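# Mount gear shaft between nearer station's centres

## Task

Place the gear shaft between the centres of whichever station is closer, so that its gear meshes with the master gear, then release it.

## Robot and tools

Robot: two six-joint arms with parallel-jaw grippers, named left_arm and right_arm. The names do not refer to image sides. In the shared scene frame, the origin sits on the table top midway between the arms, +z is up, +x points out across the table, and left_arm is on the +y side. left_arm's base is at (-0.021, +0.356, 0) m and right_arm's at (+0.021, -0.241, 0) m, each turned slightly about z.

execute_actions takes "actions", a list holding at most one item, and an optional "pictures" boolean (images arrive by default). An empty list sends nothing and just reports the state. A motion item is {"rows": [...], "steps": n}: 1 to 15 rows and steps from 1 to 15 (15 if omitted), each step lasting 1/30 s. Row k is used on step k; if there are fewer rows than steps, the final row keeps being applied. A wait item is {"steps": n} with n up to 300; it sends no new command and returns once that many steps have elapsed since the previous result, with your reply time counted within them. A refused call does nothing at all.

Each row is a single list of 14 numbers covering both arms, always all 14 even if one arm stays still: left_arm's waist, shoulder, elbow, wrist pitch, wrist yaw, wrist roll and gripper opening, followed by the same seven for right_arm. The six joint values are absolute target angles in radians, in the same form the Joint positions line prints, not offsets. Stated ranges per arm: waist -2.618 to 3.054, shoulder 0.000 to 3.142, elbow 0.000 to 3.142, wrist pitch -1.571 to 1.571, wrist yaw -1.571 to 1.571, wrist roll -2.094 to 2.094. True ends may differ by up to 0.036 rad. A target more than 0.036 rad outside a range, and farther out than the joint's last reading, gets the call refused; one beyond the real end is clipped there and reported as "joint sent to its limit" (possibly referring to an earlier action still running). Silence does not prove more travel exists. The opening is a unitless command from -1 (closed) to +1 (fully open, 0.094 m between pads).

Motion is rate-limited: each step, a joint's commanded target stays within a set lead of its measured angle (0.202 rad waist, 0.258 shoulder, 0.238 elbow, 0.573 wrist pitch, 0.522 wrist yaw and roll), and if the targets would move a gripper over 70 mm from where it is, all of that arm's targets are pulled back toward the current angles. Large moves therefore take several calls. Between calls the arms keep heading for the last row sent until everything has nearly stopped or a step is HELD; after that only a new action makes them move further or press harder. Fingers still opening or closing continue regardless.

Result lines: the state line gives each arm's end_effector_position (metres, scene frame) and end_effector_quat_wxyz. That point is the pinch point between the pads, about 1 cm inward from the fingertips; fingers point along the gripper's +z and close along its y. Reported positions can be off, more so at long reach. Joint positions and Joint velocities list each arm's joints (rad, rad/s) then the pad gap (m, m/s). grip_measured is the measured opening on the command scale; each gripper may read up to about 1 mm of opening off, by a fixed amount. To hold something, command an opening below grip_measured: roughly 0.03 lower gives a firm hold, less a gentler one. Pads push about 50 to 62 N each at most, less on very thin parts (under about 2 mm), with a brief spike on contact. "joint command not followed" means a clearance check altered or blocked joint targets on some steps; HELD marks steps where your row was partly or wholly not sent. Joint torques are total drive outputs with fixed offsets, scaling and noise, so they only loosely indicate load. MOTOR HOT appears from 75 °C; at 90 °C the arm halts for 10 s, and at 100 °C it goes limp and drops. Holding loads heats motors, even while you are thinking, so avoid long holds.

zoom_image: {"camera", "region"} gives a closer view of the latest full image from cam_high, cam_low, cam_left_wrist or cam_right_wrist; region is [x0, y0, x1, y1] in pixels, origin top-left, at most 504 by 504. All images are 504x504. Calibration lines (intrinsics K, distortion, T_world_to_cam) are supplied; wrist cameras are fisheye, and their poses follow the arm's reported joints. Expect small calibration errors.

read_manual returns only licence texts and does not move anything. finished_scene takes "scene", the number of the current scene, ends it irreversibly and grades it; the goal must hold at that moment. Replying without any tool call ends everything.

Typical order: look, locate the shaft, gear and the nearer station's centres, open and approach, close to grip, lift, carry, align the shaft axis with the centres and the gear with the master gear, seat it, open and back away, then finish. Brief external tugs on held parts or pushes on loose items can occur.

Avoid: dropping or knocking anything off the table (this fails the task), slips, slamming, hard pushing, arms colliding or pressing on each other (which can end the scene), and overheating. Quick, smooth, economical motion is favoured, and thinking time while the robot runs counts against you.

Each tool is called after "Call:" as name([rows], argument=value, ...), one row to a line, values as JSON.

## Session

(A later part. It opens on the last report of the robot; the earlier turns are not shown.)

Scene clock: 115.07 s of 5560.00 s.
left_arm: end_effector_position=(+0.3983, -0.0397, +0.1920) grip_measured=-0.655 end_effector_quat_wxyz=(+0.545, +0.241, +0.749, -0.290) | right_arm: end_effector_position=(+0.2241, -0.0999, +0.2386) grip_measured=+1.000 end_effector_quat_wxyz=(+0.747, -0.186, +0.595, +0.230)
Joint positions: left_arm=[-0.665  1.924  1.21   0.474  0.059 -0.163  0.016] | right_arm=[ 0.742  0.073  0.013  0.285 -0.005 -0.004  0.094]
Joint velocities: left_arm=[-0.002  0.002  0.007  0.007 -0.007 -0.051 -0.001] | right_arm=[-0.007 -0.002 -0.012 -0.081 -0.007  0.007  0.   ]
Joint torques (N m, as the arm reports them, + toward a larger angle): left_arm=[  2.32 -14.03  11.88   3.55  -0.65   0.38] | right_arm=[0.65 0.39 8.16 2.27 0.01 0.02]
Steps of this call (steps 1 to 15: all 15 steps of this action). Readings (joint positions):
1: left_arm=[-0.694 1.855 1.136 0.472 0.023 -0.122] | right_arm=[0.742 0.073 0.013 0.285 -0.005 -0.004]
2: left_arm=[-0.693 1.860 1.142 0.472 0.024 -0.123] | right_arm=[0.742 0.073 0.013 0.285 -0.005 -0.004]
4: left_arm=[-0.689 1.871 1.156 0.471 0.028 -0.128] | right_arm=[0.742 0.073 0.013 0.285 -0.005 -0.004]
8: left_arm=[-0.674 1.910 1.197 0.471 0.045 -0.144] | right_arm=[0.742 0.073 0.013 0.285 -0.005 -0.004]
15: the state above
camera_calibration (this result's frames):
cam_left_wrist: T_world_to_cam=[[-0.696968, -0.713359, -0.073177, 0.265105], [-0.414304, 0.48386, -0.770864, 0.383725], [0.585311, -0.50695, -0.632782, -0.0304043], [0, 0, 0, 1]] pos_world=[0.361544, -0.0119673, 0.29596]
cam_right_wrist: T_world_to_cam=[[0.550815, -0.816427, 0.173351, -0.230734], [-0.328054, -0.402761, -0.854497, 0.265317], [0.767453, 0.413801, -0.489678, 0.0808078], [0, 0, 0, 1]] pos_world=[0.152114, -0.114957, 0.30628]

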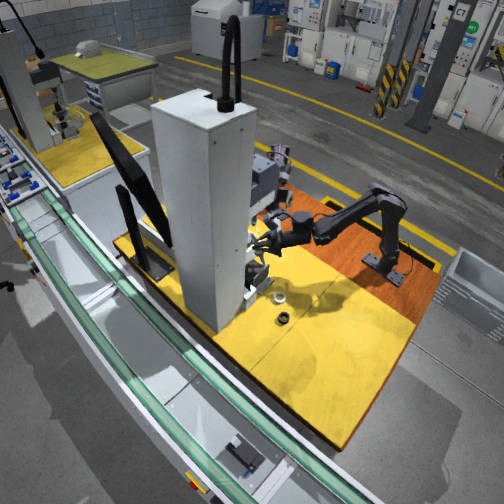

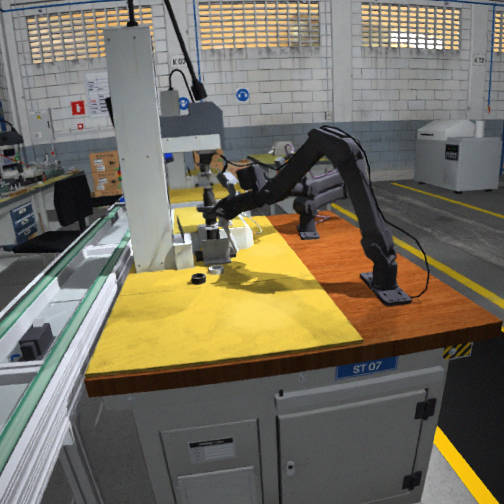

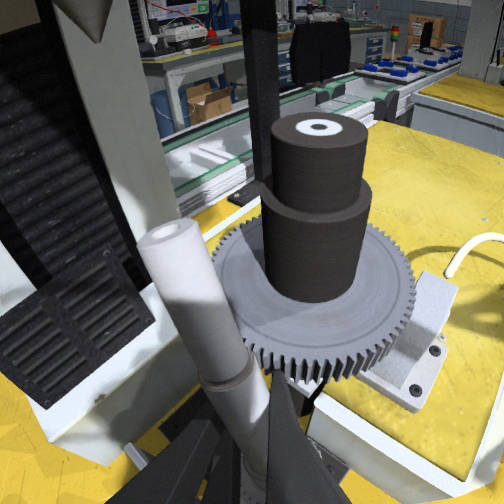

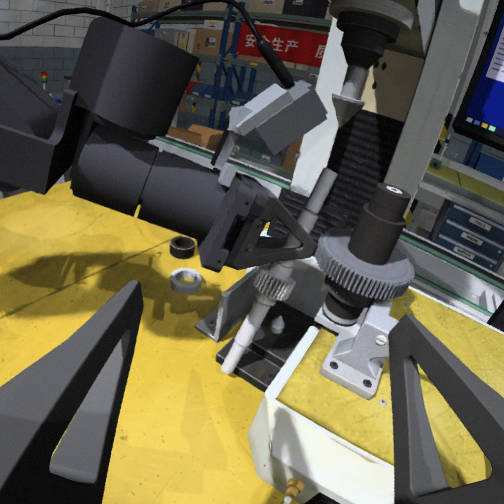

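Call:
execute_actions([
  {"rows":[[-0.72,1.74,1.05,0.6,0,-0.1,-0.7,0.75,0.05,0.02,0.3,0,0,1]]},
], pictures=false)

Call:
execute_actions([
  {"rows":[[-0.72,1.85,1.05,0.92,0,-0.1,-0.7,0.75,0.05,0.02,0.3,0,0,1]]},
], pictures=false)

Call:
execute_actions([
  {"steps":30},
])

Call:
zoom_image(camera="cam_low", region=[170, 130, 300, 270])

Scene clock: 122.60 s of 5560.00 s.
left_arm: end_effector_position=(+0.3517, -0.0288, +0.1868) grip_measured=-0.655 end_effector_quat_wxyz=(+0.545, +0.273, +0.746, -0.269) | right_arm: end_effector_position=(+0.2241, -0.0999, +0.2386) grip_measured=+1.000 end_effector_quat_wxyz=(+0.747, -0.186, +0.595, +0.230)
Joint positions: left_arm=[-0.725  1.788  1.032  0.49   0.008 -0.106  0.016] | right_arm=[ 0.742  0.073  0.013  0.285 -0.005 -0.004  0.094]
Joint velocities: left_arm=[ 0.002 -0.017 -0.002 -0.081 -0.066  0.051 -0.001] | right_arm=[-0.007 -0.012  0.002 -0.007  0.022 -0.051  0.   ]
Joint torques (N m, as the arm reports them, + toward a larger angle): left_arm=[  0.46 -14.97   8.15   3.11  -0.05   0.02] | right_arm=[0.73 0.26 8.1  2.2  0.05 0.05]
Steps of this call (steps 1 to 15: the robot went on to your last target; steps 16 to 90: nothing new was sent; then 4.03 s passed at rest; steps 91 to 105: all 15 steps of this action). Readings (joint positions):
91: left_arm=[-0.671 1.907 1.180 0.490 0.052 -0.162] | right_arm=[0.742 0.073 0.013 0.285 -0.005 -0.004]
92: left_arm=[-0.681 1.870 1.127 0.503 0.040 -0.154] | right_arm=[0.742 0.073 0.013 0.285 -0.005 -0.004]
94: left_arm=[-0.703 1.806 1.053 0.492 0.025 -0.134] | right_arm=[0.742 0.073 0.013 0.285 -0.005 -0.004]
98: left_arm=[-0.725 1.788 1.032 0.488 0.024 -0.117] | right_arm=[0.742 0.073 0.013 0.285 -0.005 -0.004]
105: the state above

Scene clock: 123.10 s of 5560.00 s.
left_arm: end_effector_position=(+0.3652, -0.0420, +0.2111) grip_measured=-0.655 end_effector_quat_wxyz=(+0.616, +0.250, +0.684, -0.301) | right_arm: end_effector_position=(+0.2241, -0.0999, +0.2386) grip_measured=+1.000 end_effector_quat_wxyz=(+0.747, -0.186, +0.595, +0.230)
Joint positions: left_arm=[-0.725  1.878  1.029  0.789  0.006 -0.104  0.016] | right_arm=[ 0.742  0.073  0.013  0.285 -0.005 -0.004  0.094]
Joint velocities: left_arm=[ 0.012 -0.002 -0.002  0.051  0.022  0.007 -0.001] | right_arm=[ 0.012 -0.012  0.002 -0.037  0.022 -0.022  0.   ]
Joint torques (N m, as the arm reports them, + toward a larger angle): left_arm=[  0.5  -13.92   8.1    3.21  -0.07   0.01] | right_arm=[0.67 0.37 7.91 2.23 0.03 0.08]
Steps of this call (steps 1 to 15: all 15 steps of this action). Readings (joint positions):
1: left_arm=[-0.725 1.799 1.030 0.527 0.008 -0.105] | right_arm=[0.742 0.073 0.013 0.285 -0.005 -0.004]
2: left_arm=[-0.725 1.818 1.029 0.583 0.007 -0.105] | right_arm=[0.742 0.073 0.013 0.285 -0.005 -0.004]
4: left_arm=[-0.725 1.854 1.029 0.678 0.006 -0.105] | right_arm=[0.742 0.073 0.013 0.285 -0.005 -0.004]
8: left_arm=[-0.725 1.878 1.029 0.738 0.006 -0.104] | right_arm=[0.742 0.073 0.013 0.285 -0.005 -0.004]
15: the state above

Scene clock: 124.10 s of 5560.00 s.
left_arm: end_effector_position=(+0.3652, -0.0420, +0.2126) grip_measured=-0.655 end_effector_quat_wxyz=(+0.618, +0.250, +0.682, -0.302) | right_arm: end_effector_position=(+0.2241, -0.0999, +0.2386) grip_measured=+1.000 end_effector_quat_wxyz=(+0.747, -0.186, +0.595, +0.230)
Joint positions: left_arm=[-0.725  1.878  1.029  0.796  0.006 -0.104  0.016] | right_arm=[ 0.742  0.073  0.013  0.285 -0.005 -0.004  0.094]
Joint velocities: left_arm=[-0.007 -0.007  0.002  0.022  0.037 -0.066 -0.001] | right_arm=[-0.012 -0.002 -0.007  0.095  0.037  0.037  0.   ]
Joint torques (N m, as the arm reports them, + toward a larger angle): left_arm=[  0.52 -13.86   8.07   3.27  -0.07   0.01] | right_arm=[0.72 0.15 8.09 2.23 0.08 0.03]
Steps of this call (steps 1 to 15: the robot went on to your last target; steps 16 to 30: nothing new was sent). Readings (joint positions):
1: left_arm=[-0.725 1.878 1.029 0.792 0.006 -0.104] | right_arm=[0.742 0.073 0.013 0.285 -0.005 -0.004]
2: left_arm=[-0.725 1.878 1.029 0.793 0.006 -0.104] | right_arm=[0.742 0.073 0.013 0.285 -0.005 -0.004]
4: left_arm=[-0.725 1.878 1.029 0.795 0.006 -0.104] | right_arm=[0.742 0.073 0.013 0.285 -0.005 -0.004]
8: left_arm=[-0.725 1.878 1.029 0.796 0.006 -0.104] | right_arm=[0.742 0.073 0.013 0.285 -0.005 -0.004]
30: the state above
All arms were judged still, so your last target was given up. Only a new action makes them travel on or press farther. Fingers that are still opening or closing keep moving.
camera_calibration (this result's frames):
cam_left_wrist: T_world_to_cam=[[-0.689205, -0.710995, -0.139581, 0.253313], [-0.257674, 0.420555, -0.869907, 0.348206], [0.677201, -0.563578, -0.473053, -0.0691209], [0, 0, 0, 1]] pos_world=[0.311117, -0.00529034, 0.305567]
cam_right_wrist: T_world_to_cam=[[0.550815, -0.816427, 0.173351, -0.230734], [-0.328054, -0.402761, -0.854497, 0.265317], [0.767453, 0.413801, -0.489678, 0.0808078], [0, 0, 0, 1]] pos_world=[0.152114, -0.114957, 0.30628]

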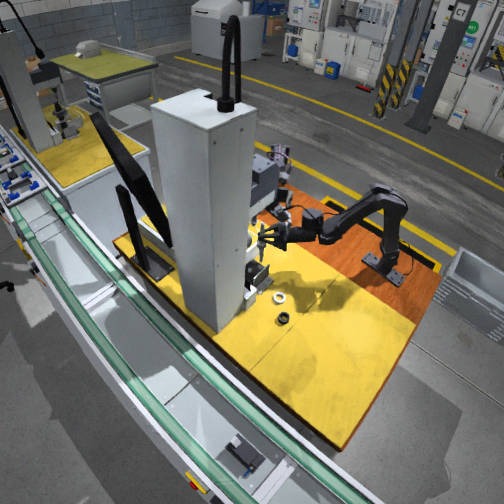

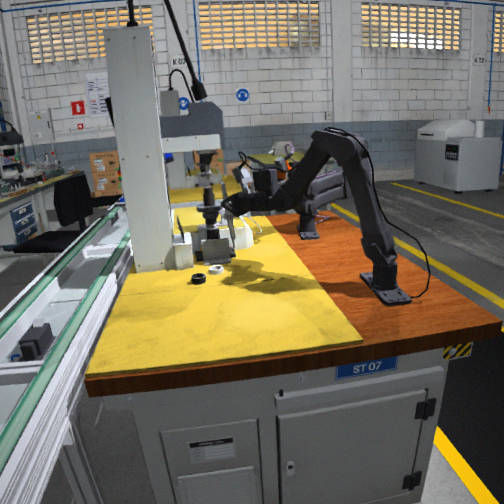

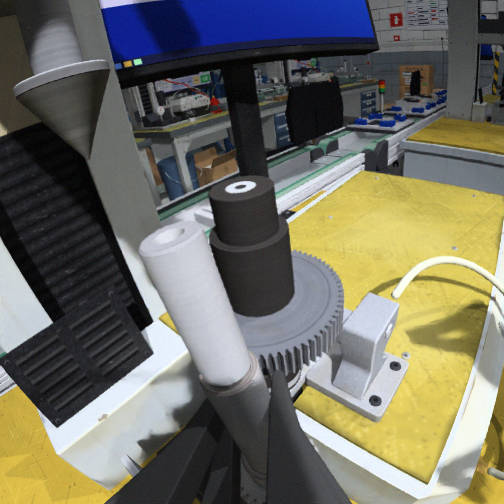

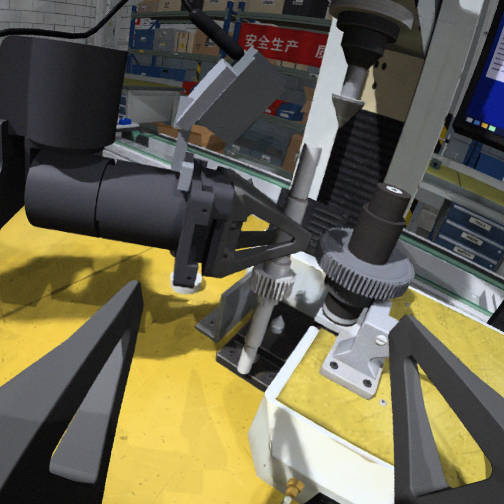

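Region (170, 130, 300, 270) of cam_low's 504x504 image, scaled by 3.600, with more detail than that image has; it fills the left 468 columns of this view, and the rest is white.

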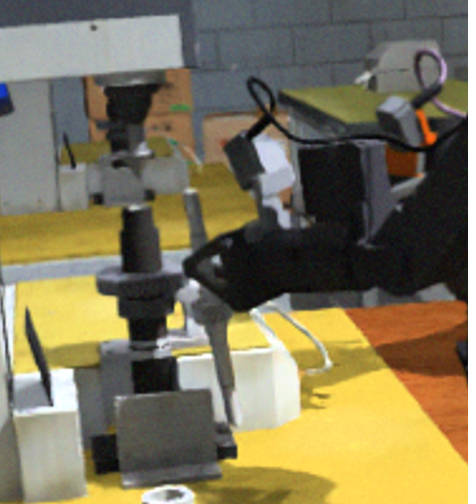

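Call:
execute_actions([
  {"rows":[[-0.703,1.88,1.105,0.9,0,-0.1,-0.7,0.75,0.05,0.02,0.3,0,0,1],[-0.703,1.88,1.105,0.9,0,-0.1,-0.7,0.75,0.05,0.02,0.3,0,0,1],[-0.703,1.88,1.105,0.9,0,-0.1,-0.7,0.75,0.05,0.02,0.3,0,0,1],[-0.686,1.91,1.155,0.875,0,-0.1,-0.7,0.75,0.05,0.02,0.3,0,0,1],[-0.686,1.91,1.155,0.875,0,-0.1,-0.7,0.75,0.05,0.02,0.3,0,0,1],[-0.686,1.91,1.155,0.875,0,-0.1,-0.7,0.75,0.05,0.02,0.3,0,0,1],[-0.669,1.94,1.2,0.85,0,-0.1,-0.7,0.75,0.05,0.02,0.3,0,0,1],[-0.669,1.94,1.2,0.85,0,-0.1,-0.7,0.75,0.05,0.02,0.3,0,0,1],[-0.669,1.94,1.2,0.85,0,-0.1,-0.7,0.75,0.05,0.02,0.3,0,0,1],[-0.652,1.972,1.248,0.83,0,-0.1,-0.7,0.75,0.05,0.02,0.3,0,0,1]]},
], pictures=false)

Call:
execute_actions([
  {"steps":20},
])

Call:
zoom_image(camera="cam_low", region=[170, 130, 300, 270])

Scene clock: 142.13 s of 5560.00 s.
left_arm: end_effector_position=(+0.4080, -0.0470, +0.2138) grip_measured=-0.655 end_effector_quat_wxyz=(+0.617, +0.232, +0.690, -0.300) | right_arm: end_effector_position=(+0.2241, -0.0999, +0.2386) grip_measured=+1.000 end_effector_quat_wxyz=(+0.747, -0.186, +0.595, +0.230)
Joint positions: left_arm=[-0.672  1.984  1.193  0.732  0.029 -0.126  0.016] | right_arm=[ 0.742  0.073  0.013  0.285 -0.005 -0.004  0.094]
Joint velocities: left_arm=[ 0.007 -0.022  0.032 -0.051  0.037 -0.022  0.   ] | right_arm=[ 0.017  0.017 -0.007  0.125 -0.037  0.007  0.   ]
Joint torques (N m, as the arm reports them, + toward a larger angle): left_arm=[  1.62 -13.78  10.95   3.1   -0.38   0.24] | right_arm=[ 0.78  0.38  8.27  2.24 -0.01  0.08]
Steps of this call (steps 1 to 140: nothing new was sent; then 12.87 s passed at rest; steps 141 to 155: all 15 steps of this action). Readings (joint positions):
141: left_arm=[-0.724 1.888 1.032 0.794 0.005 -0.103] | right_arm=[0.742 0.073 0.013 0.285 -0.005 -0.004]
142: left_arm=[-0.722 1.891 1.038 0.791 0.006 -0.103] | right_arm=[0.742 0.073 0.013 0.285 -0.005 -0.004]
144: left_arm=[-0.714 1.901 1.057 0.786 0.006 -0.103] | right_arm=[0.742 0.073 0.013 0.285 -0.005 -0.004]
148: left_arm=[-0.689 1.941 1.125 0.767 0.007 -0.104] | right_arm=[0.742 0.073 0.013 0.285 -0.005 -0.004]
155: the state above

Scene clock: 142.80 s of 5560.00 s.
left_arm: end_effector_position=(+0.4080, -0.0472, +0.2136) grip_measured=-0.655 end_effector_quat_wxyz=(+0.616, +0.232, +0.690, -0.300) | right_arm: end_effector_position=(+0.2241, -0.0999, +0.2386) grip_measured=+1.000 end_effector_quat_wxyz=(+0.747, -0.186, +0.595, +0.230)
Joint positions: left_arm=[-0.672  1.984  1.194  0.73   0.03  -0.126  0.016] | right_arm=[ 0.742  0.073  0.013  0.285 -0.005 -0.004  0.094]
Joint velocities: left_arm=[-0.017 -0.002  0.007  0.007  0.007 -0.081  0.001] | right_arm=[-0.012 -0.007 -0.002 -0.11  -0.081 -0.051  0.   ]
Joint torques (N m, as the arm reports them, + toward a larger angle): left_arm=[  1.71 -13.76  11.03   3.04  -0.33   0.21] | right_arm=[0.61 0.36 8.06 2.24 0.02 0.04]
Steps of this call (steps 1 to 15: the robot went on to your last target; steps 16 to 20: nothing new was sent). Readings (joint positions):
1: left_arm=[-0.672 1.984 1.194 0.731 0.030 -0.126] | right_arm=[0.742 0.073 0.013 0.285 -0.005 -0.004]
2: left_arm=[-0.672 1.984 1.194 0.730 0.030 -0.126] | right_arm=[0.742 0.073 0.013 0.285 -0.005 -0.004]
4: left_arm=[-0.672 1.984 1.194 0.730 0.030 -0.126] | right_arm=[0.742 0.073 0.013 0.285 -0.005 -0.004]
8: left_arm=[-0.672 1.984 1.194 0.730 0.030 -0.126] | right_arm=[0.742 0.073 0.013 0.285 -0.005 -0.004]
20: the state above
All arms were judged still, so your last target was given up. Only a new action makes them travel on or press farther. Fingers that are still opening or closing keep moving.
camera_calibration (this result's frames):
cam_left_wrist: T_world_to_cam=[[-0.670091, -0.733211, -0.115675, 0.265316], [-0.289156, 0.401373, -0.869073, 0.374057], [0.683643, -0.54891, -0.480969, -0.100741], [0, 0, 0, 1]] pos_world=[0.354818, -0.0109011, 0.307321]
cam_right_wrist: T_world_to_cam=[[0.550815, -0.816427, 0.173351, -0.230734], [-0.328054, -0.402761, -0.854497, 0.265317], [0.767453, 0.413801, -0.489678, 0.0808078], [0, 0, 0, 1]] pos_world=[0.152114, -0.114957, 0.30628]

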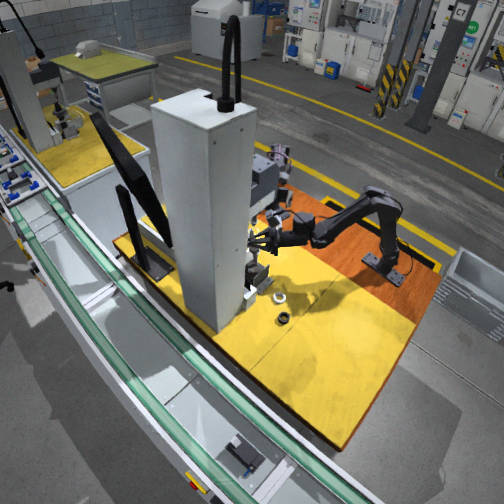

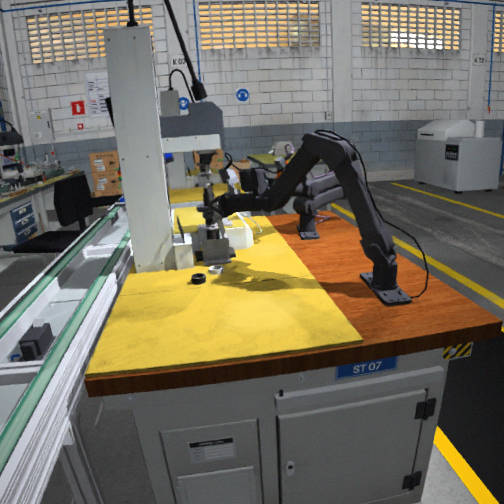

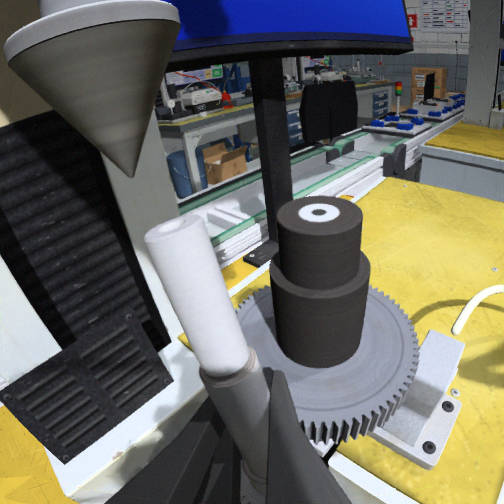

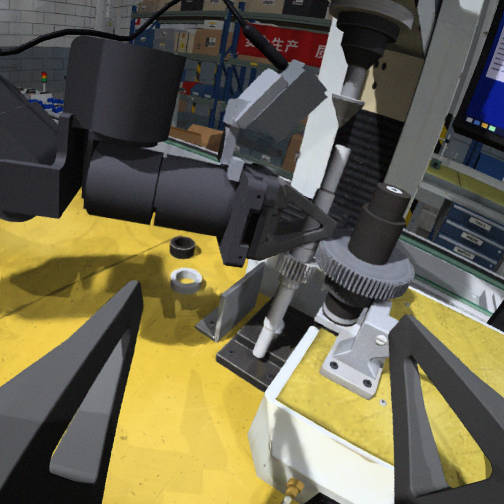

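Region (170, 130, 300, 270) of cam_low's 504x504 image, scaled by 3.600, with more detail than that image has; it fills the left 468 columns of this view, and the rest is white.

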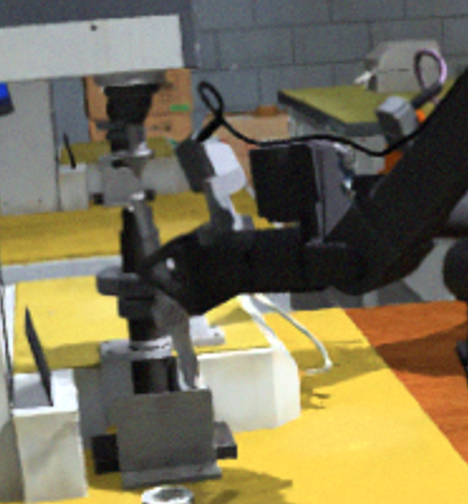

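Call:
execute_actions([
  {"rows":[[-0.662,1.92,1.232,0.83,0,-0.12,-0.7,0.75,0.05,0.02,0.3,0,0,1]]},
])

Scene clock: 148.80 s of 5560.00 s.
left_arm: end_effector_position=(+0.4076, -0.0468, +0.2139) grip_measured=-0.655 end_effector_quat_wxyz=(+0.614, +0.230, +0.692, -0.301) | right_arm: end_effector_position=(+0.2241, -0.0999, +0.2386) grip_measured=+1.000 end_effector_quat_wxyz=(+0.747, -0.186, +0.595, +0.230)
Joint positions: left_arm=[-0.672  1.98   1.194  0.721  0.03  -0.133  0.016] | right_arm=[ 0.742  0.073  0.013  0.285 -0.005 -0.004  0.094]
Joint velocities: left_arm=[ 0.002  0.002  0.007 -0.037 -0.037  0.037 -0.   ] | right_arm=[-0.027 -0.007  0.007 -0.051  0.007  0.007  0.   ]
Joint torques (N m, as the arm reports them, + toward a larger angle): left_arm=[  0.84 -18.03   9.68   3.13  -0.33   0.1 ] | right_arm=[0.79 0.15 8.05 2.21 0.04 0.02]
Steps of this call (steps 1 to 90: nothing new was sent; then 2.50 s passed at rest; steps 91 to 105: all 15 steps of this action). Readings (joint positions):
91: left_arm=[-0.672 1.983 1.194 0.729 0.030 -0.129] | right_arm=[0.742 0.073 0.013 0.285 -0.005 -0.004]
92: left_arm=[-0.672 1.982 1.194 0.726 0.030 -0.131] | right_arm=[0.742 0.073 0.013 0.285 -0.005 -0.004]
94: left_arm=[-0.672 1.980 1.194 0.722 0.030 -0.132] | right_arm=[0.742 0.073 0.013 0.285 -0.005 -0.004]
98: left_arm=[-0.672 1.980 1.194 0.721 0.030 -0.132] | right_arm=[0.742 0.073 0.013 0.285 -0.005 -0.004]
105: the state above
camera_calibration (this result's frames):
cam_left_wrist: T_world_to_cam=[[-0.670671, -0.733605, -0.109655, 0.264289], [-0.295934, 0.400191, -0.867335, 0.376401], [0.680164, -0.549246, -0.485495, -0.0977042], [0, 0, 0, 1]] pos_world=[0.355096, -0.0104124, 0.308012]
cam_right_wrist: T_world_to_cam=[[0.550815, -0.816427, 0.173351, -0.230734], [-0.328054, -0.402761, -0.854497, 0.265317], [0.767453, 0.413801, -0.489678, 0.0808078], [0, 0, 0, 1]] pos_world=[0.152114, -0.114957, 0.30628]

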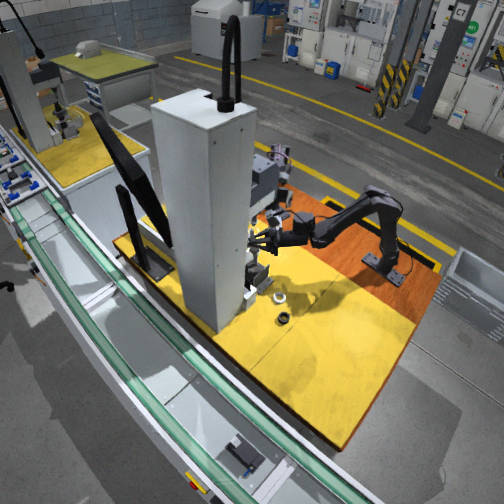

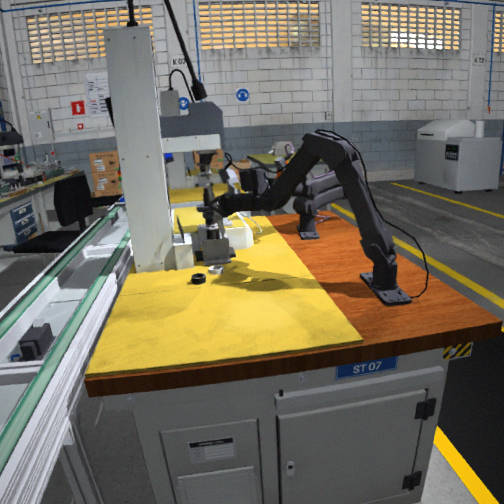

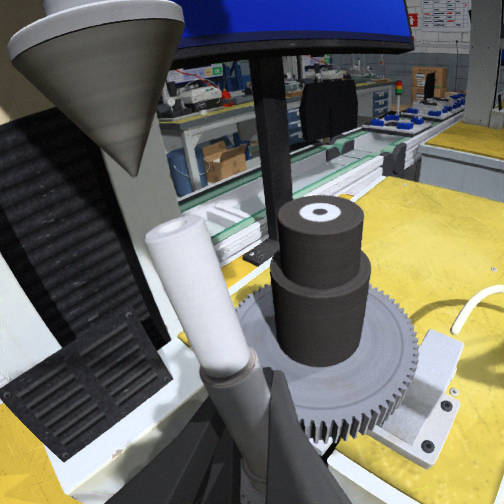

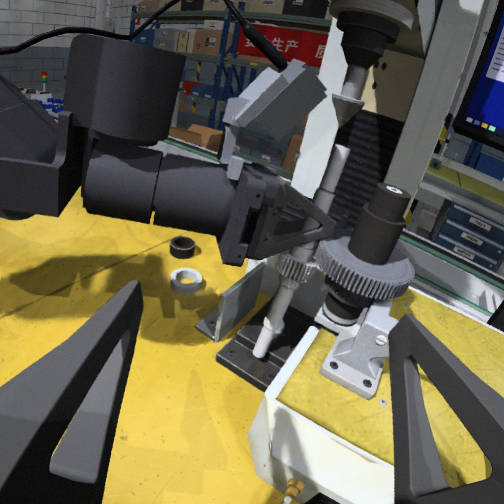

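Friction or gear catching; retract about 1 cm while lifting.

Call:
execute_actions([
  {"rows":[[-0.675,1.87,1.16,0.83,0,-0.12,-0.7,0.75,0.05,0.02,0.3,0,0,1]]},
])

Scene clock: 152.13 s of 5560.00 s.
left_arm: end_effector_position=(+0.4010, -0.0360, +0.2196) grip_measured=-0.655 end_effector_quat_wxyz=(+0.619, +0.226, +0.693, -0.291) | right_arm: end_effector_position=(+0.2241, -0.0999, +0.2386) grip_measured=+1.000 end_effector_quat_wxyz=(+0.747, -0.186, +0.595, +0.230)
Joint positions: left_arm=[-0.673  1.928  1.145  0.719  0.007 -0.123  0.016] | right_arm=[ 0.742  0.073  0.013  0.285 -0.005 -0.004  0.094]
Joint velocities: left_arm=[-0.002  0.002 -0.007  0.037 -0.022 -0.051 -0.   ] | right_arm=[-0.002 -0.012 -0.007  0.022 -0.037  0.081  0.   ]
Joint torques (N m, as the arm reports them, + toward a larger angle): left_arm=[ -0.13 -17.35   7.84   3.14  -0.06   0.  ] | right_arm=[0.83 0.17 8.1  2.21 0.01 0.04]
Steps of this call (steps 1 to 15: the robot went on to your last target; steps 16 to 85: nothing new was sent; steps 86 to 100: all 15 steps of this action). Readings (joint positions):
86: left_arm=[-0.672 1.973 1.186 0.722 0.030 -0.133] | right_arm=[0.742 0.073 0.013 0.285 -0.005 -0.004]
87: left_arm=[-0.673 1.960 1.170 0.721 0.028 -0.132] | right_arm=[0.742 0.073 0.013 0.285 -0.005 -0.004]
89: left_arm=[-0.673 1.939 1.149 0.717 0.021 -0.128] | right_arm=[0.742 0.073 0.013 0.285 -0.005 -0.004]
93: left_arm=[-0.673 1.929 1.145 0.719 0.011 -0.125] | right_arm=[0.742 0.073 0.013 0.285 -0.005 -0.004]
100: the state above
camera_calibration (this result's frames):
cam_left_wrist: T_world_to_cam=[[-0.653886, -0.746982, -0.120209, 0.263555], [-0.297914, 0.400249, -0.86663, 0.375668], [0.695471, -0.530866, -0.484254, -0.090343], [0, 0, 0, 1]] pos_world=[0.347083, -0.00144993, 0.313498]
cam_right_wrist: T_world_to_cam=[[0.550815, -0.816427, 0.173351, -0.230734], [-0.328054, -0.402761, -0.854497, 0.265317], [0.767453, 0.413801, -0.489678, 0.0808078], [0, 0, 0, 1]] pos_world=[0.152114, -0.114957, 0.30628]

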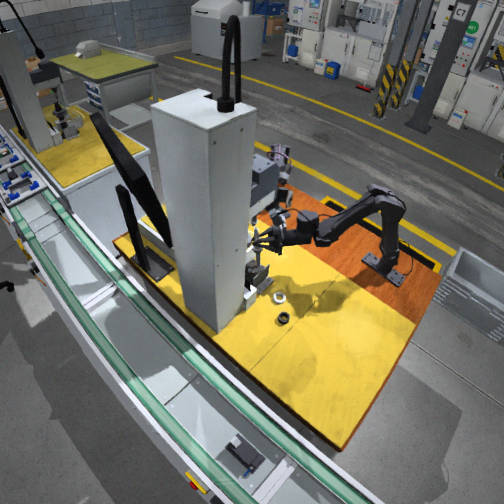

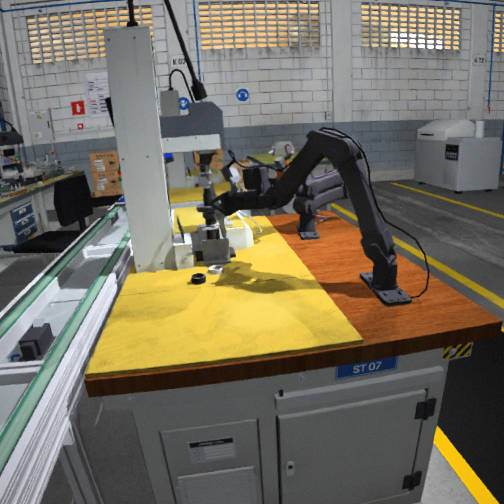

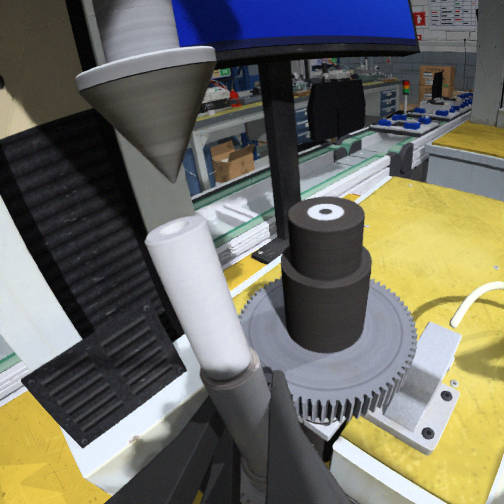

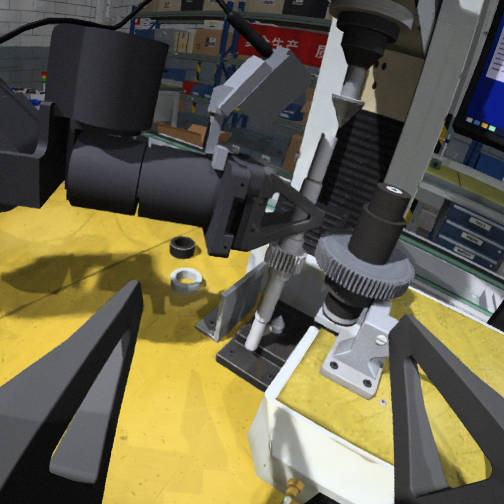

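Call:
execute_actions([
  {"rows":[[-0.668,1.9,1.2,0.83,0,-0.12,-0.7,0.75,0.05,0.02,0.3,0,0,1],[-0.668,1.9,1.2,0.83,0,-0.12,-0.7,0.75,0.05,0.02,0.3,0,0,1],[-0.665,1.92,1.215,0.82,0,-0.12,-0.7,0.75,0.05,0.02,0.3,0,0,1],[-0.665,1.92,1.215,0.82,0,-0.12,-0.7,0.75,0.05,0.02,0.3,0,0,1],[-0.66,1.94,1.232,0.81,0,-0.12,-0.7,0.75,0.05,0.02,0.3,0,0,1]]},
])

Scene clock: 158.10 s of 5560.00 s.
left_arm: end_effector_position=(+0.4097, -0.0385, +0.2187) grip_measured=-0.655 end_effector_quat_wxyz=(+0.621, +0.224, +0.694, -0.289) | right_arm: end_effector_position=(+0.2241, -0.0999, +0.2386) grip_measured=+1.000 end_effector_quat_wxyz=(+0.747, -0.186, +0.595, +0.230)
Joint positions: left_arm=[-0.666  1.957  1.181  0.714  0.005 -0.123  0.016] | right_arm=[ 0.742  0.073  0.013  0.285 -0.005 -0.004  0.094]
Joint velocities: left_arm=[-0.012 -0.007 -0.002  0.037 -0.081 -0.007 -0.001] | right_arm=[ 0.022 -0.002 -0.007  0.007  0.022  0.037  0.   ]
Joint torques (N m, as the arm reports them, + toward a larger angle): left_arm=[  0.68 -14.04  10.82   3.    -0.06   0.  ] | right_arm=[0.71 0.33 8.08 2.2  0.05 0.07]
Steps of this call (steps 1 to 15: the robot went on to your last target; steps 16 to 90: nothing new was sent; then 2.47 s passed at rest; steps 91 to 105: all 15 steps of this action). Readings (joint positions):
91: left_arm=[-0.673 1.928 1.145 0.719 0.006 -0.123] | right_arm=[0.742 0.073 0.013 0.285 -0.005 -0.004]
92: left_arm=[-0.673 1.928 1.145 0.719 0.006 -0.123] | right_arm=[0.742 0.073 0.013 0.285 -0.005 -0.004]
94: left_arm=[-0.673 1.932 1.152 0.716 0.006 -0.123] | right_arm=[0.742 0.073 0.013 0.285 -0.005 -0.004]
98: left_arm=[-0.670 1.954 1.180 0.714 0.006 -0.123] | right_arm=[0.742 0.073 0.013 0.285 -0.005 -0.004]
105: the state above
camera_calibration (this result's frames):
cam_left_wrist: T_world_to_cam=[[-0.647693, -0.752292, -0.120626, 0.264595], [-0.299599, 0.397046, -0.867522, 0.379196], [0.700524, -0.525749, -0.48255, -0.100328], [0, 0, 0, 1]] pos_world=[0.355265, -0.00425253, 0.312465]
cam_right_wrist: T_world_to_cam=[[0.550815, -0.816427, 0.173351, -0.230734], [-0.328054, -0.402761, -0.854497, 0.265317], [0.767453, 0.413801, -0.489678, 0.0808078], [0, 0, 0, 1]] pos_world=[0.152114, -0.114957, 0.30628]

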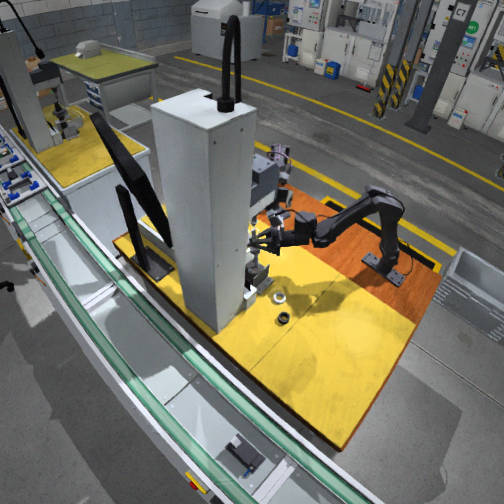

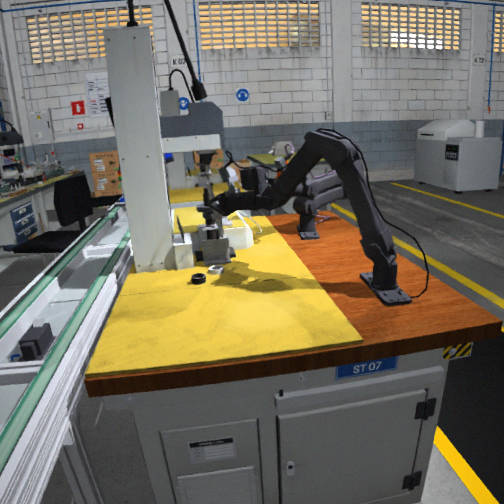

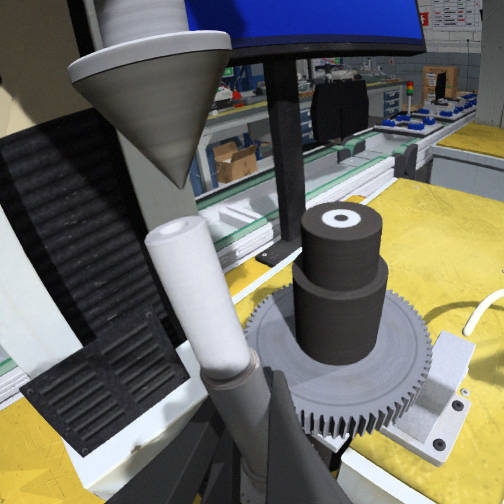

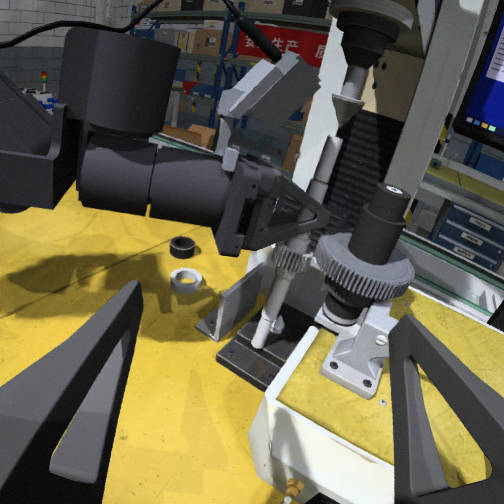

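Call:
execute_actions([
  {"rows":[[-0.66,1.948,1.258,0.81,0,-0.085,-0.7,0.75,0.05,0.02,0.3,0,0,1]]},
])

Scene clock: 162.10 s of 5560.00 s.
left_arm: end_effector_position=(+0.4129, -0.0411, +0.2219) grip_measured=-0.655 end_effector_quat_wxyz=(+0.627, +0.234, +0.688, -0.279) | right_arm: end_effector_position=(+0.2241, -0.0999, +0.2386) grip_measured=+1.000 end_effector_quat_wxyz=(+0.747, -0.186, +0.595, +0.230)
Joint positions: left_arm=[-0.666  1.967  1.204  0.706  0.004 -0.09   0.016] | right_arm=[ 0.742  0.073  0.013  0.285 -0.005 -0.004  0.094]
Joint velocities: left_arm=[-0.007  0.002 -0.002 -0.022  0.037  0.022  0.001] | right_arm=[ 0.002  0.012  0.002 -0.037  0.007 -0.022  0.   ]
Joint torques (N m, as the arm reports them, + toward a larger angle): left_arm=[  0.62 -14.31  11.12   3.09  -0.05   0.01] | right_arm=[0.67 0.24 8.12 2.2  0.04 0.04]
Steps of this call (steps 1 to 15: the robot went on to your last target; steps 16 to 90: nothing new was sent; then 0.50 s passed at rest; steps 91 to 105: all 15 steps of this action). Readings (joint positions):
91: left_arm=[-0.666 1.958 1.184 0.712 0.005 -0.118] | right_arm=[0.742 0.073 0.013 0.285 -0.005 -0.004]
92: left_arm=[-0.666 1.962 1.191 0.709 0.005 -0.112] | right_arm=[0.742 0.073 0.013 0.285 -0.005 -0.004]
94: left_arm=[-0.666 1.967 1.202 0.708 0.005 -0.104] | right_arm=[0.742 0.073 0.013 0.285 -0.005 -0.004]
98: left_arm=[-0.666 1.967 1.204 0.706 0.004 -0.094] | right_arm=[0.742 0.073 0.013 0.285 -0.005 -0.004]
105: the state above
camera_calibration (this result's frames):
cam_left_wrist: T_world_to_cam=[[-0.64472, -0.748961, -0.152948, 0.27114], [-0.27653, 0.415047, -0.866757, 0.375083], [0.712648, -0.516521, -0.474699, -0.108818], [0, 0, 0, 1]] pos_world=[0.35608, -0.00881049, 0.314921]
cam_right_wrist: T_world_to_cam=[[0.550815, -0.816427, 0.173351, -0.230734], [-0.328054, -0.402761, -0.854497, 0.265317], [0.767453, 0.413801, -0.489678, 0.0808078], [0, 0, 0, 1]] pos_world=[0.152114, -0.114957, 0.30628]

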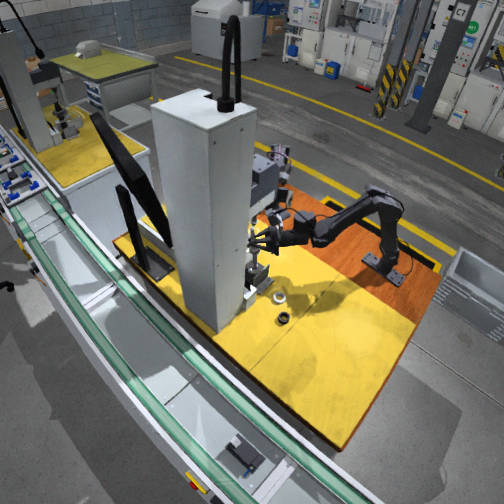

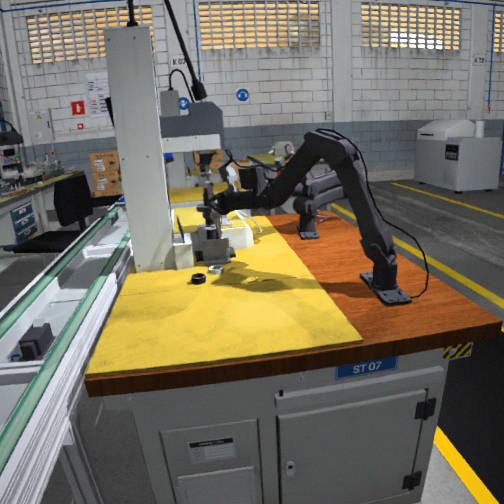

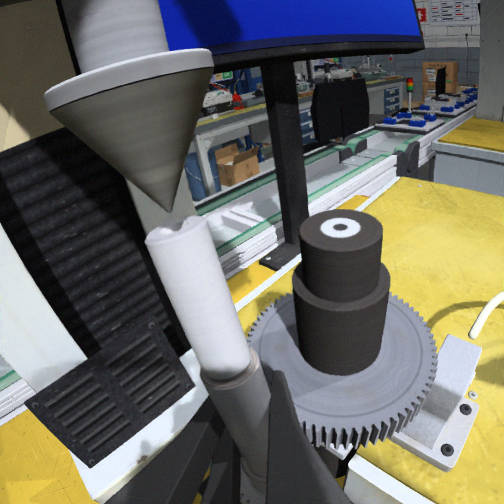

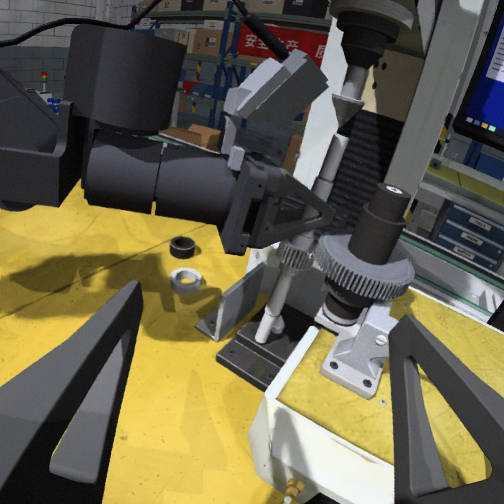

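Aligned. Raise.

Call:
execute_actions([
  {"rows":[[-0.66,1.9,1.28,0.85,0,-0.085,-0.7,0.75,0.05,0.02,0.3,0,0,1]]},
])

Scene clock: 165.77 s of 5560.00 s.
left_arm: end_effector_position=(+0.4129, -0.0411, +0.2219) grip_measured=-0.655 end_effector_quat_wxyz=(+0.628, +0.234, +0.688, -0.278) | right_arm: end_effector_position=(+0.2241, -0.0999, +0.2386) grip_measured=+1.000 end_effector_quat_wxyz=(+0.747, -0.186, +0.595, +0.230)
Joint positions: left_arm=[-0.666  1.967  1.204  0.706  0.004 -0.089  0.016] | right_arm=[ 0.742  0.073  0.013  0.285 -0.005 -0.004  0.094]
Joint velocities: left_arm=[ 0.007 -0.017 -0.002  0.022 -0.037  0.007  0.001] | right_arm=[-0.007 -0.002 -0.002 -0.007  0.007 -0.037  0.   ]
Joint torques (N m, as the arm reports them, + toward a larger angle): left_arm=[  0.49 -17.49  11.7    3.19  -0.05   0.01] | right_arm=[0.81 0.32 8.04 2.25 0.04 0.07]
Steps of this call (steps 1 to 15: the robot went on to your last target; steps 16 to 90: nothing new was sent; then 0.17 s passed at rest; steps 91 to 105: all 15 steps of this action). Readings (joint positions):
91: left_arm=[-0.666 1.967 1.204 0.706 0.004 -0.089] | right_arm=[0.742 0.073 0.013 0.285 -0.005 -0.004]
92: left_arm=[-0.666 1.967 1.204 0.706 0.004 -0.089] | right_arm=[0.742 0.073 0.013 0.285 -0.005 -0.004]
94: left_arm=[-0.666 1.967 1.204 0.706 0.004 -0.089] | right_arm=[0.742 0.073 0.013 0.285 -0.005 -0.004]
98: left_arm=[-0.666 1.967 1.204 0.706 0.004 -0.089] | right_arm=[0.742 0.073 0.013 0.285 -0.005 -0.004]
105: the state above
camera_calibration (this result's frames):
cam_left_wrist: T_world_to_cam=[[-0.64465, -0.74879, -0.154077, 0.271369], [-0.275831, 0.415792, -0.866622, 0.374796], [0.712982, -0.516169, -0.47458, -0.108968], [0, 0, 0, 1]] pos_world=[0.35601, -0.00888484, 0.314904]
cam_right_wrist: T_world_to_cam=[[0.550815, -0.816427, 0.173351, -0.230734], [-0.328054, -0.402761, -0.854497, 0.265317], [0.767453, 0.413801, -0.489678, 0.0808078], [0, 0, 0, 1]] pos_world=[0.152114, -0.114957, 0.30628]

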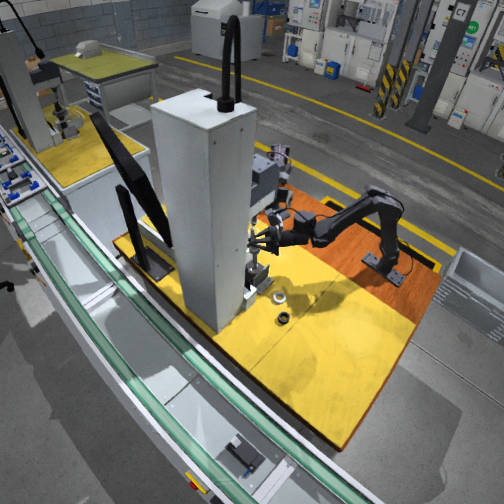

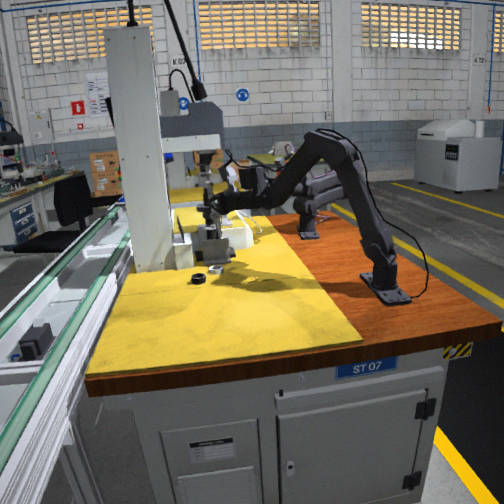

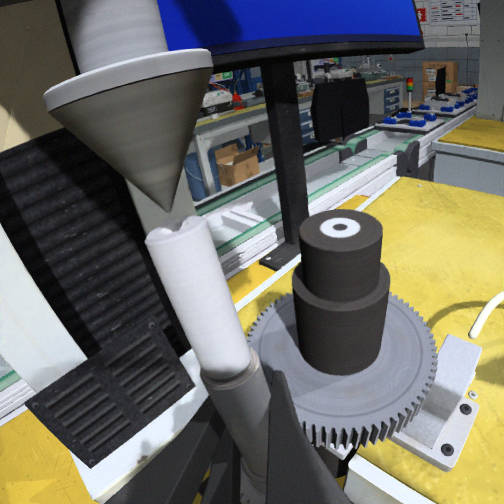

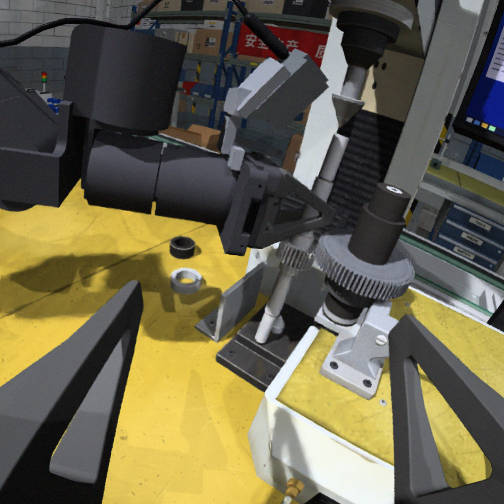

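Call:
execute_actions([
  {"rows":[[-0.66,1.948,1.275,0.81,0,-0.085,-0.7,0.75,0.05,0.02,0.3,0,0,1],[-0.66,1.948,1.275,0.81,0,-0.085,-0.7,0.75,0.05,0.02,0.3,0,0,1],[-0.66,1.948,1.275,0.81,0,-0.085,-0.7,0.75,0.05,0.02,0.3,0,0,1],[-0.66,1.948,1.285,0.81,0,-0.085,-0.7,0.75,0.05,0.02,0.3,0,0,1],[-0.66,1.948,1.285,0.81,0,-0.085,-0.7,0.75,0.05,0.02,0.3,0,0,1],[-0.66,1.948,1.285,0.81,0,-0.085,-0.7,0.75,0.05,0.02,0.3,0,0,1],[-0.66,1.948,1.295,0.81,0,-0.085,-0.7,0.75,0.05,0.02,0.3,0,0,1],[-0.66,1.948,1.295,0.81,0,-0.085,-0.7,0.75,0.05,0.02,0.3,0,0,1],[-0.66,1.948,1.295,0.81,0,-0.085,-0.7,0.75,0.05,0.02,0.3,0,0,1],[-0.66,1.948,1.305,0.81,0,-0.085,-0.7,0.75,0.05,0.02,0.3,0,0,1]]},
])

Scene clock: 179.73 s of 5560.00 s.
left_arm: end_effector_position=(+0.4215, -0.0398, +0.2246) grip_measured=-0.655 end_effector_quat_wxyz=(+0.628, +0.230, +0.693, -0.268) | right_arm: end_effector_position=(+0.2241, -0.0999, +0.2386) grip_measured=+1.000 end_effector_quat_wxyz=(+0.747, -0.186, +0.595, +0.230)
Joint positions: left_arm=[-0.66   1.976  1.241  0.669 -0.011 -0.083  0.016] | right_arm=[ 0.742  0.073  0.013  0.285 -0.005 -0.004  0.094]
Joint velocities: left_arm=[ 0.017  0.007  0.022  0.022 -0.081  0.066 -0.   ] | right_arm=[-0.002  0.002 -0.007  0.051 -0.037 -0.095  0.   ]
Joint torques (N m, as the arm reports them, + toward a larger angle): left_arm=[ -0.01 -15.27  11.83   3.43   0.17  -0.05] | right_arm=[0.8  0.18 8.19 2.22 0.02 0.02]
Steps of this call (steps 1 to 15: the robot went on to your last target; steps 16 to 90: nothing new was sent; then 10.47 s passed at rest; steps 91 to 105: all 15 steps of this action). Readings (joint positions):
91: left_arm=[-0.666 1.967 1.206 0.704 0.004 -0.089] | right_arm=[0.742 0.073 0.013 0.285 -0.005 -0.004]
92: left_arm=[-0.666 1.967 1.209 0.699 0.003 -0.088] | right_arm=[0.742 0.073 0.013 0.285 -0.005 -0.004]
94: left_arm=[-0.666 1.967 1.215 0.691 0.002 -0.087] | right_arm=[0.742 0.073 0.013 0.285 -0.005 -0.004]
98: left_arm=[-0.664 1.970 1.225 0.675 -0.002 -0.086] | right_arm=[0.742 0.073 0.013 0.285 -0.005 -0.004]
105: the state above
camera_calibration (this result's frames):
cam_left_wrist: T_world_to_cam=[[-0.628692, -0.760803, -0.161016, 0.272691], [-0.287393, 0.419701, -0.860962, 0.38274], [0.722601, -0.495005, -0.482512, -0.114556], [0, 0, 0, 1]] pos_world=[0.364214, -0.00987848, 0.318157]
cam_right_wrist: T_world_to_cam=[[0.550815, -0.816427, 0.173351, -0.230734], [-0.328054, -0.402761, -0.854497, 0.265317], [0.767453, 0.413801, -0.489678, 0.0808078], [0, 0, 0, 1]] pos_world=[0.152114, -0.114957, 0.30628]

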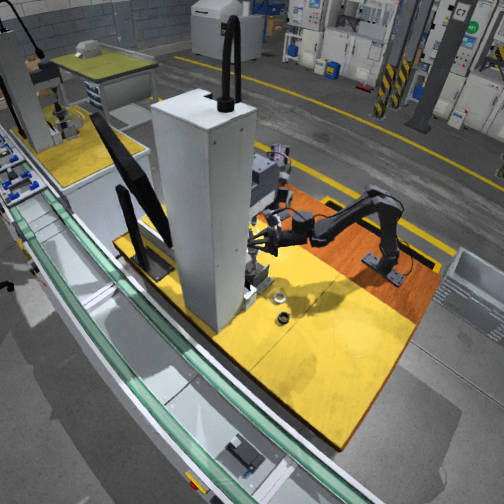

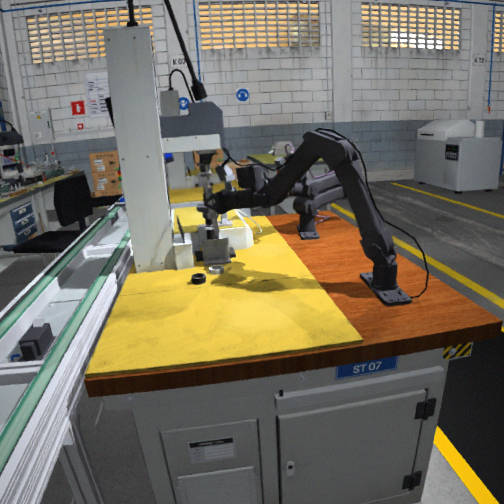

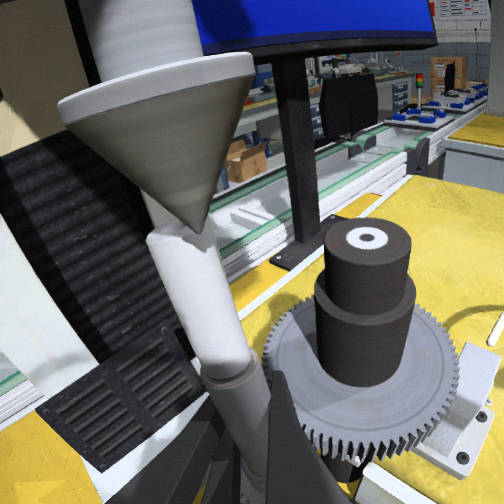

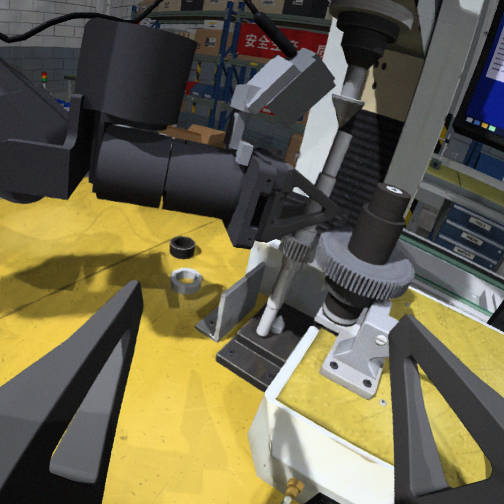

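Call:
zoom_image(camera="cam_right_wrist", region=[220, 80, 440, 360])

Call:
zoom_image(camera="cam_low", region=[170, 140, 270, 260])

Region (220, 80, 440, 360) of cam_right_wrist's 504x504 image, scaled by 1.800, with more detail than that image has; it fills the left 396 columns of this view, and the rest is white.

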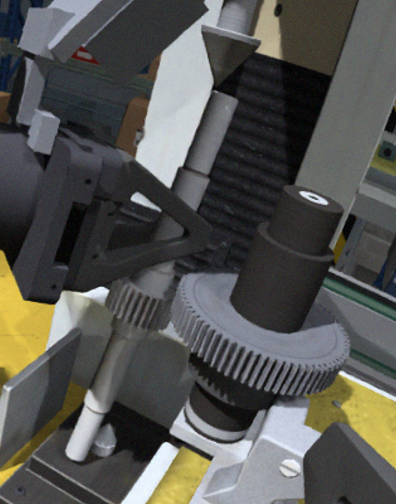

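Region (170, 140, 270, 260) of cam_low's 504x504 image, scaled by 4.200, with more detail than that image has.

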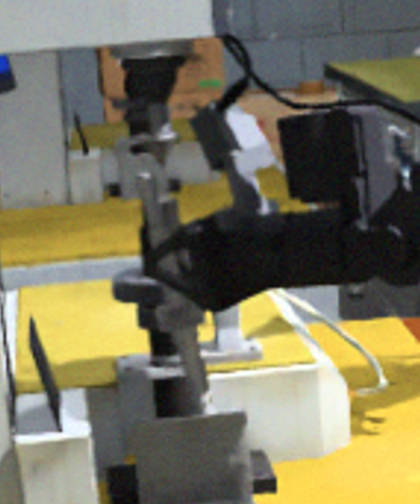

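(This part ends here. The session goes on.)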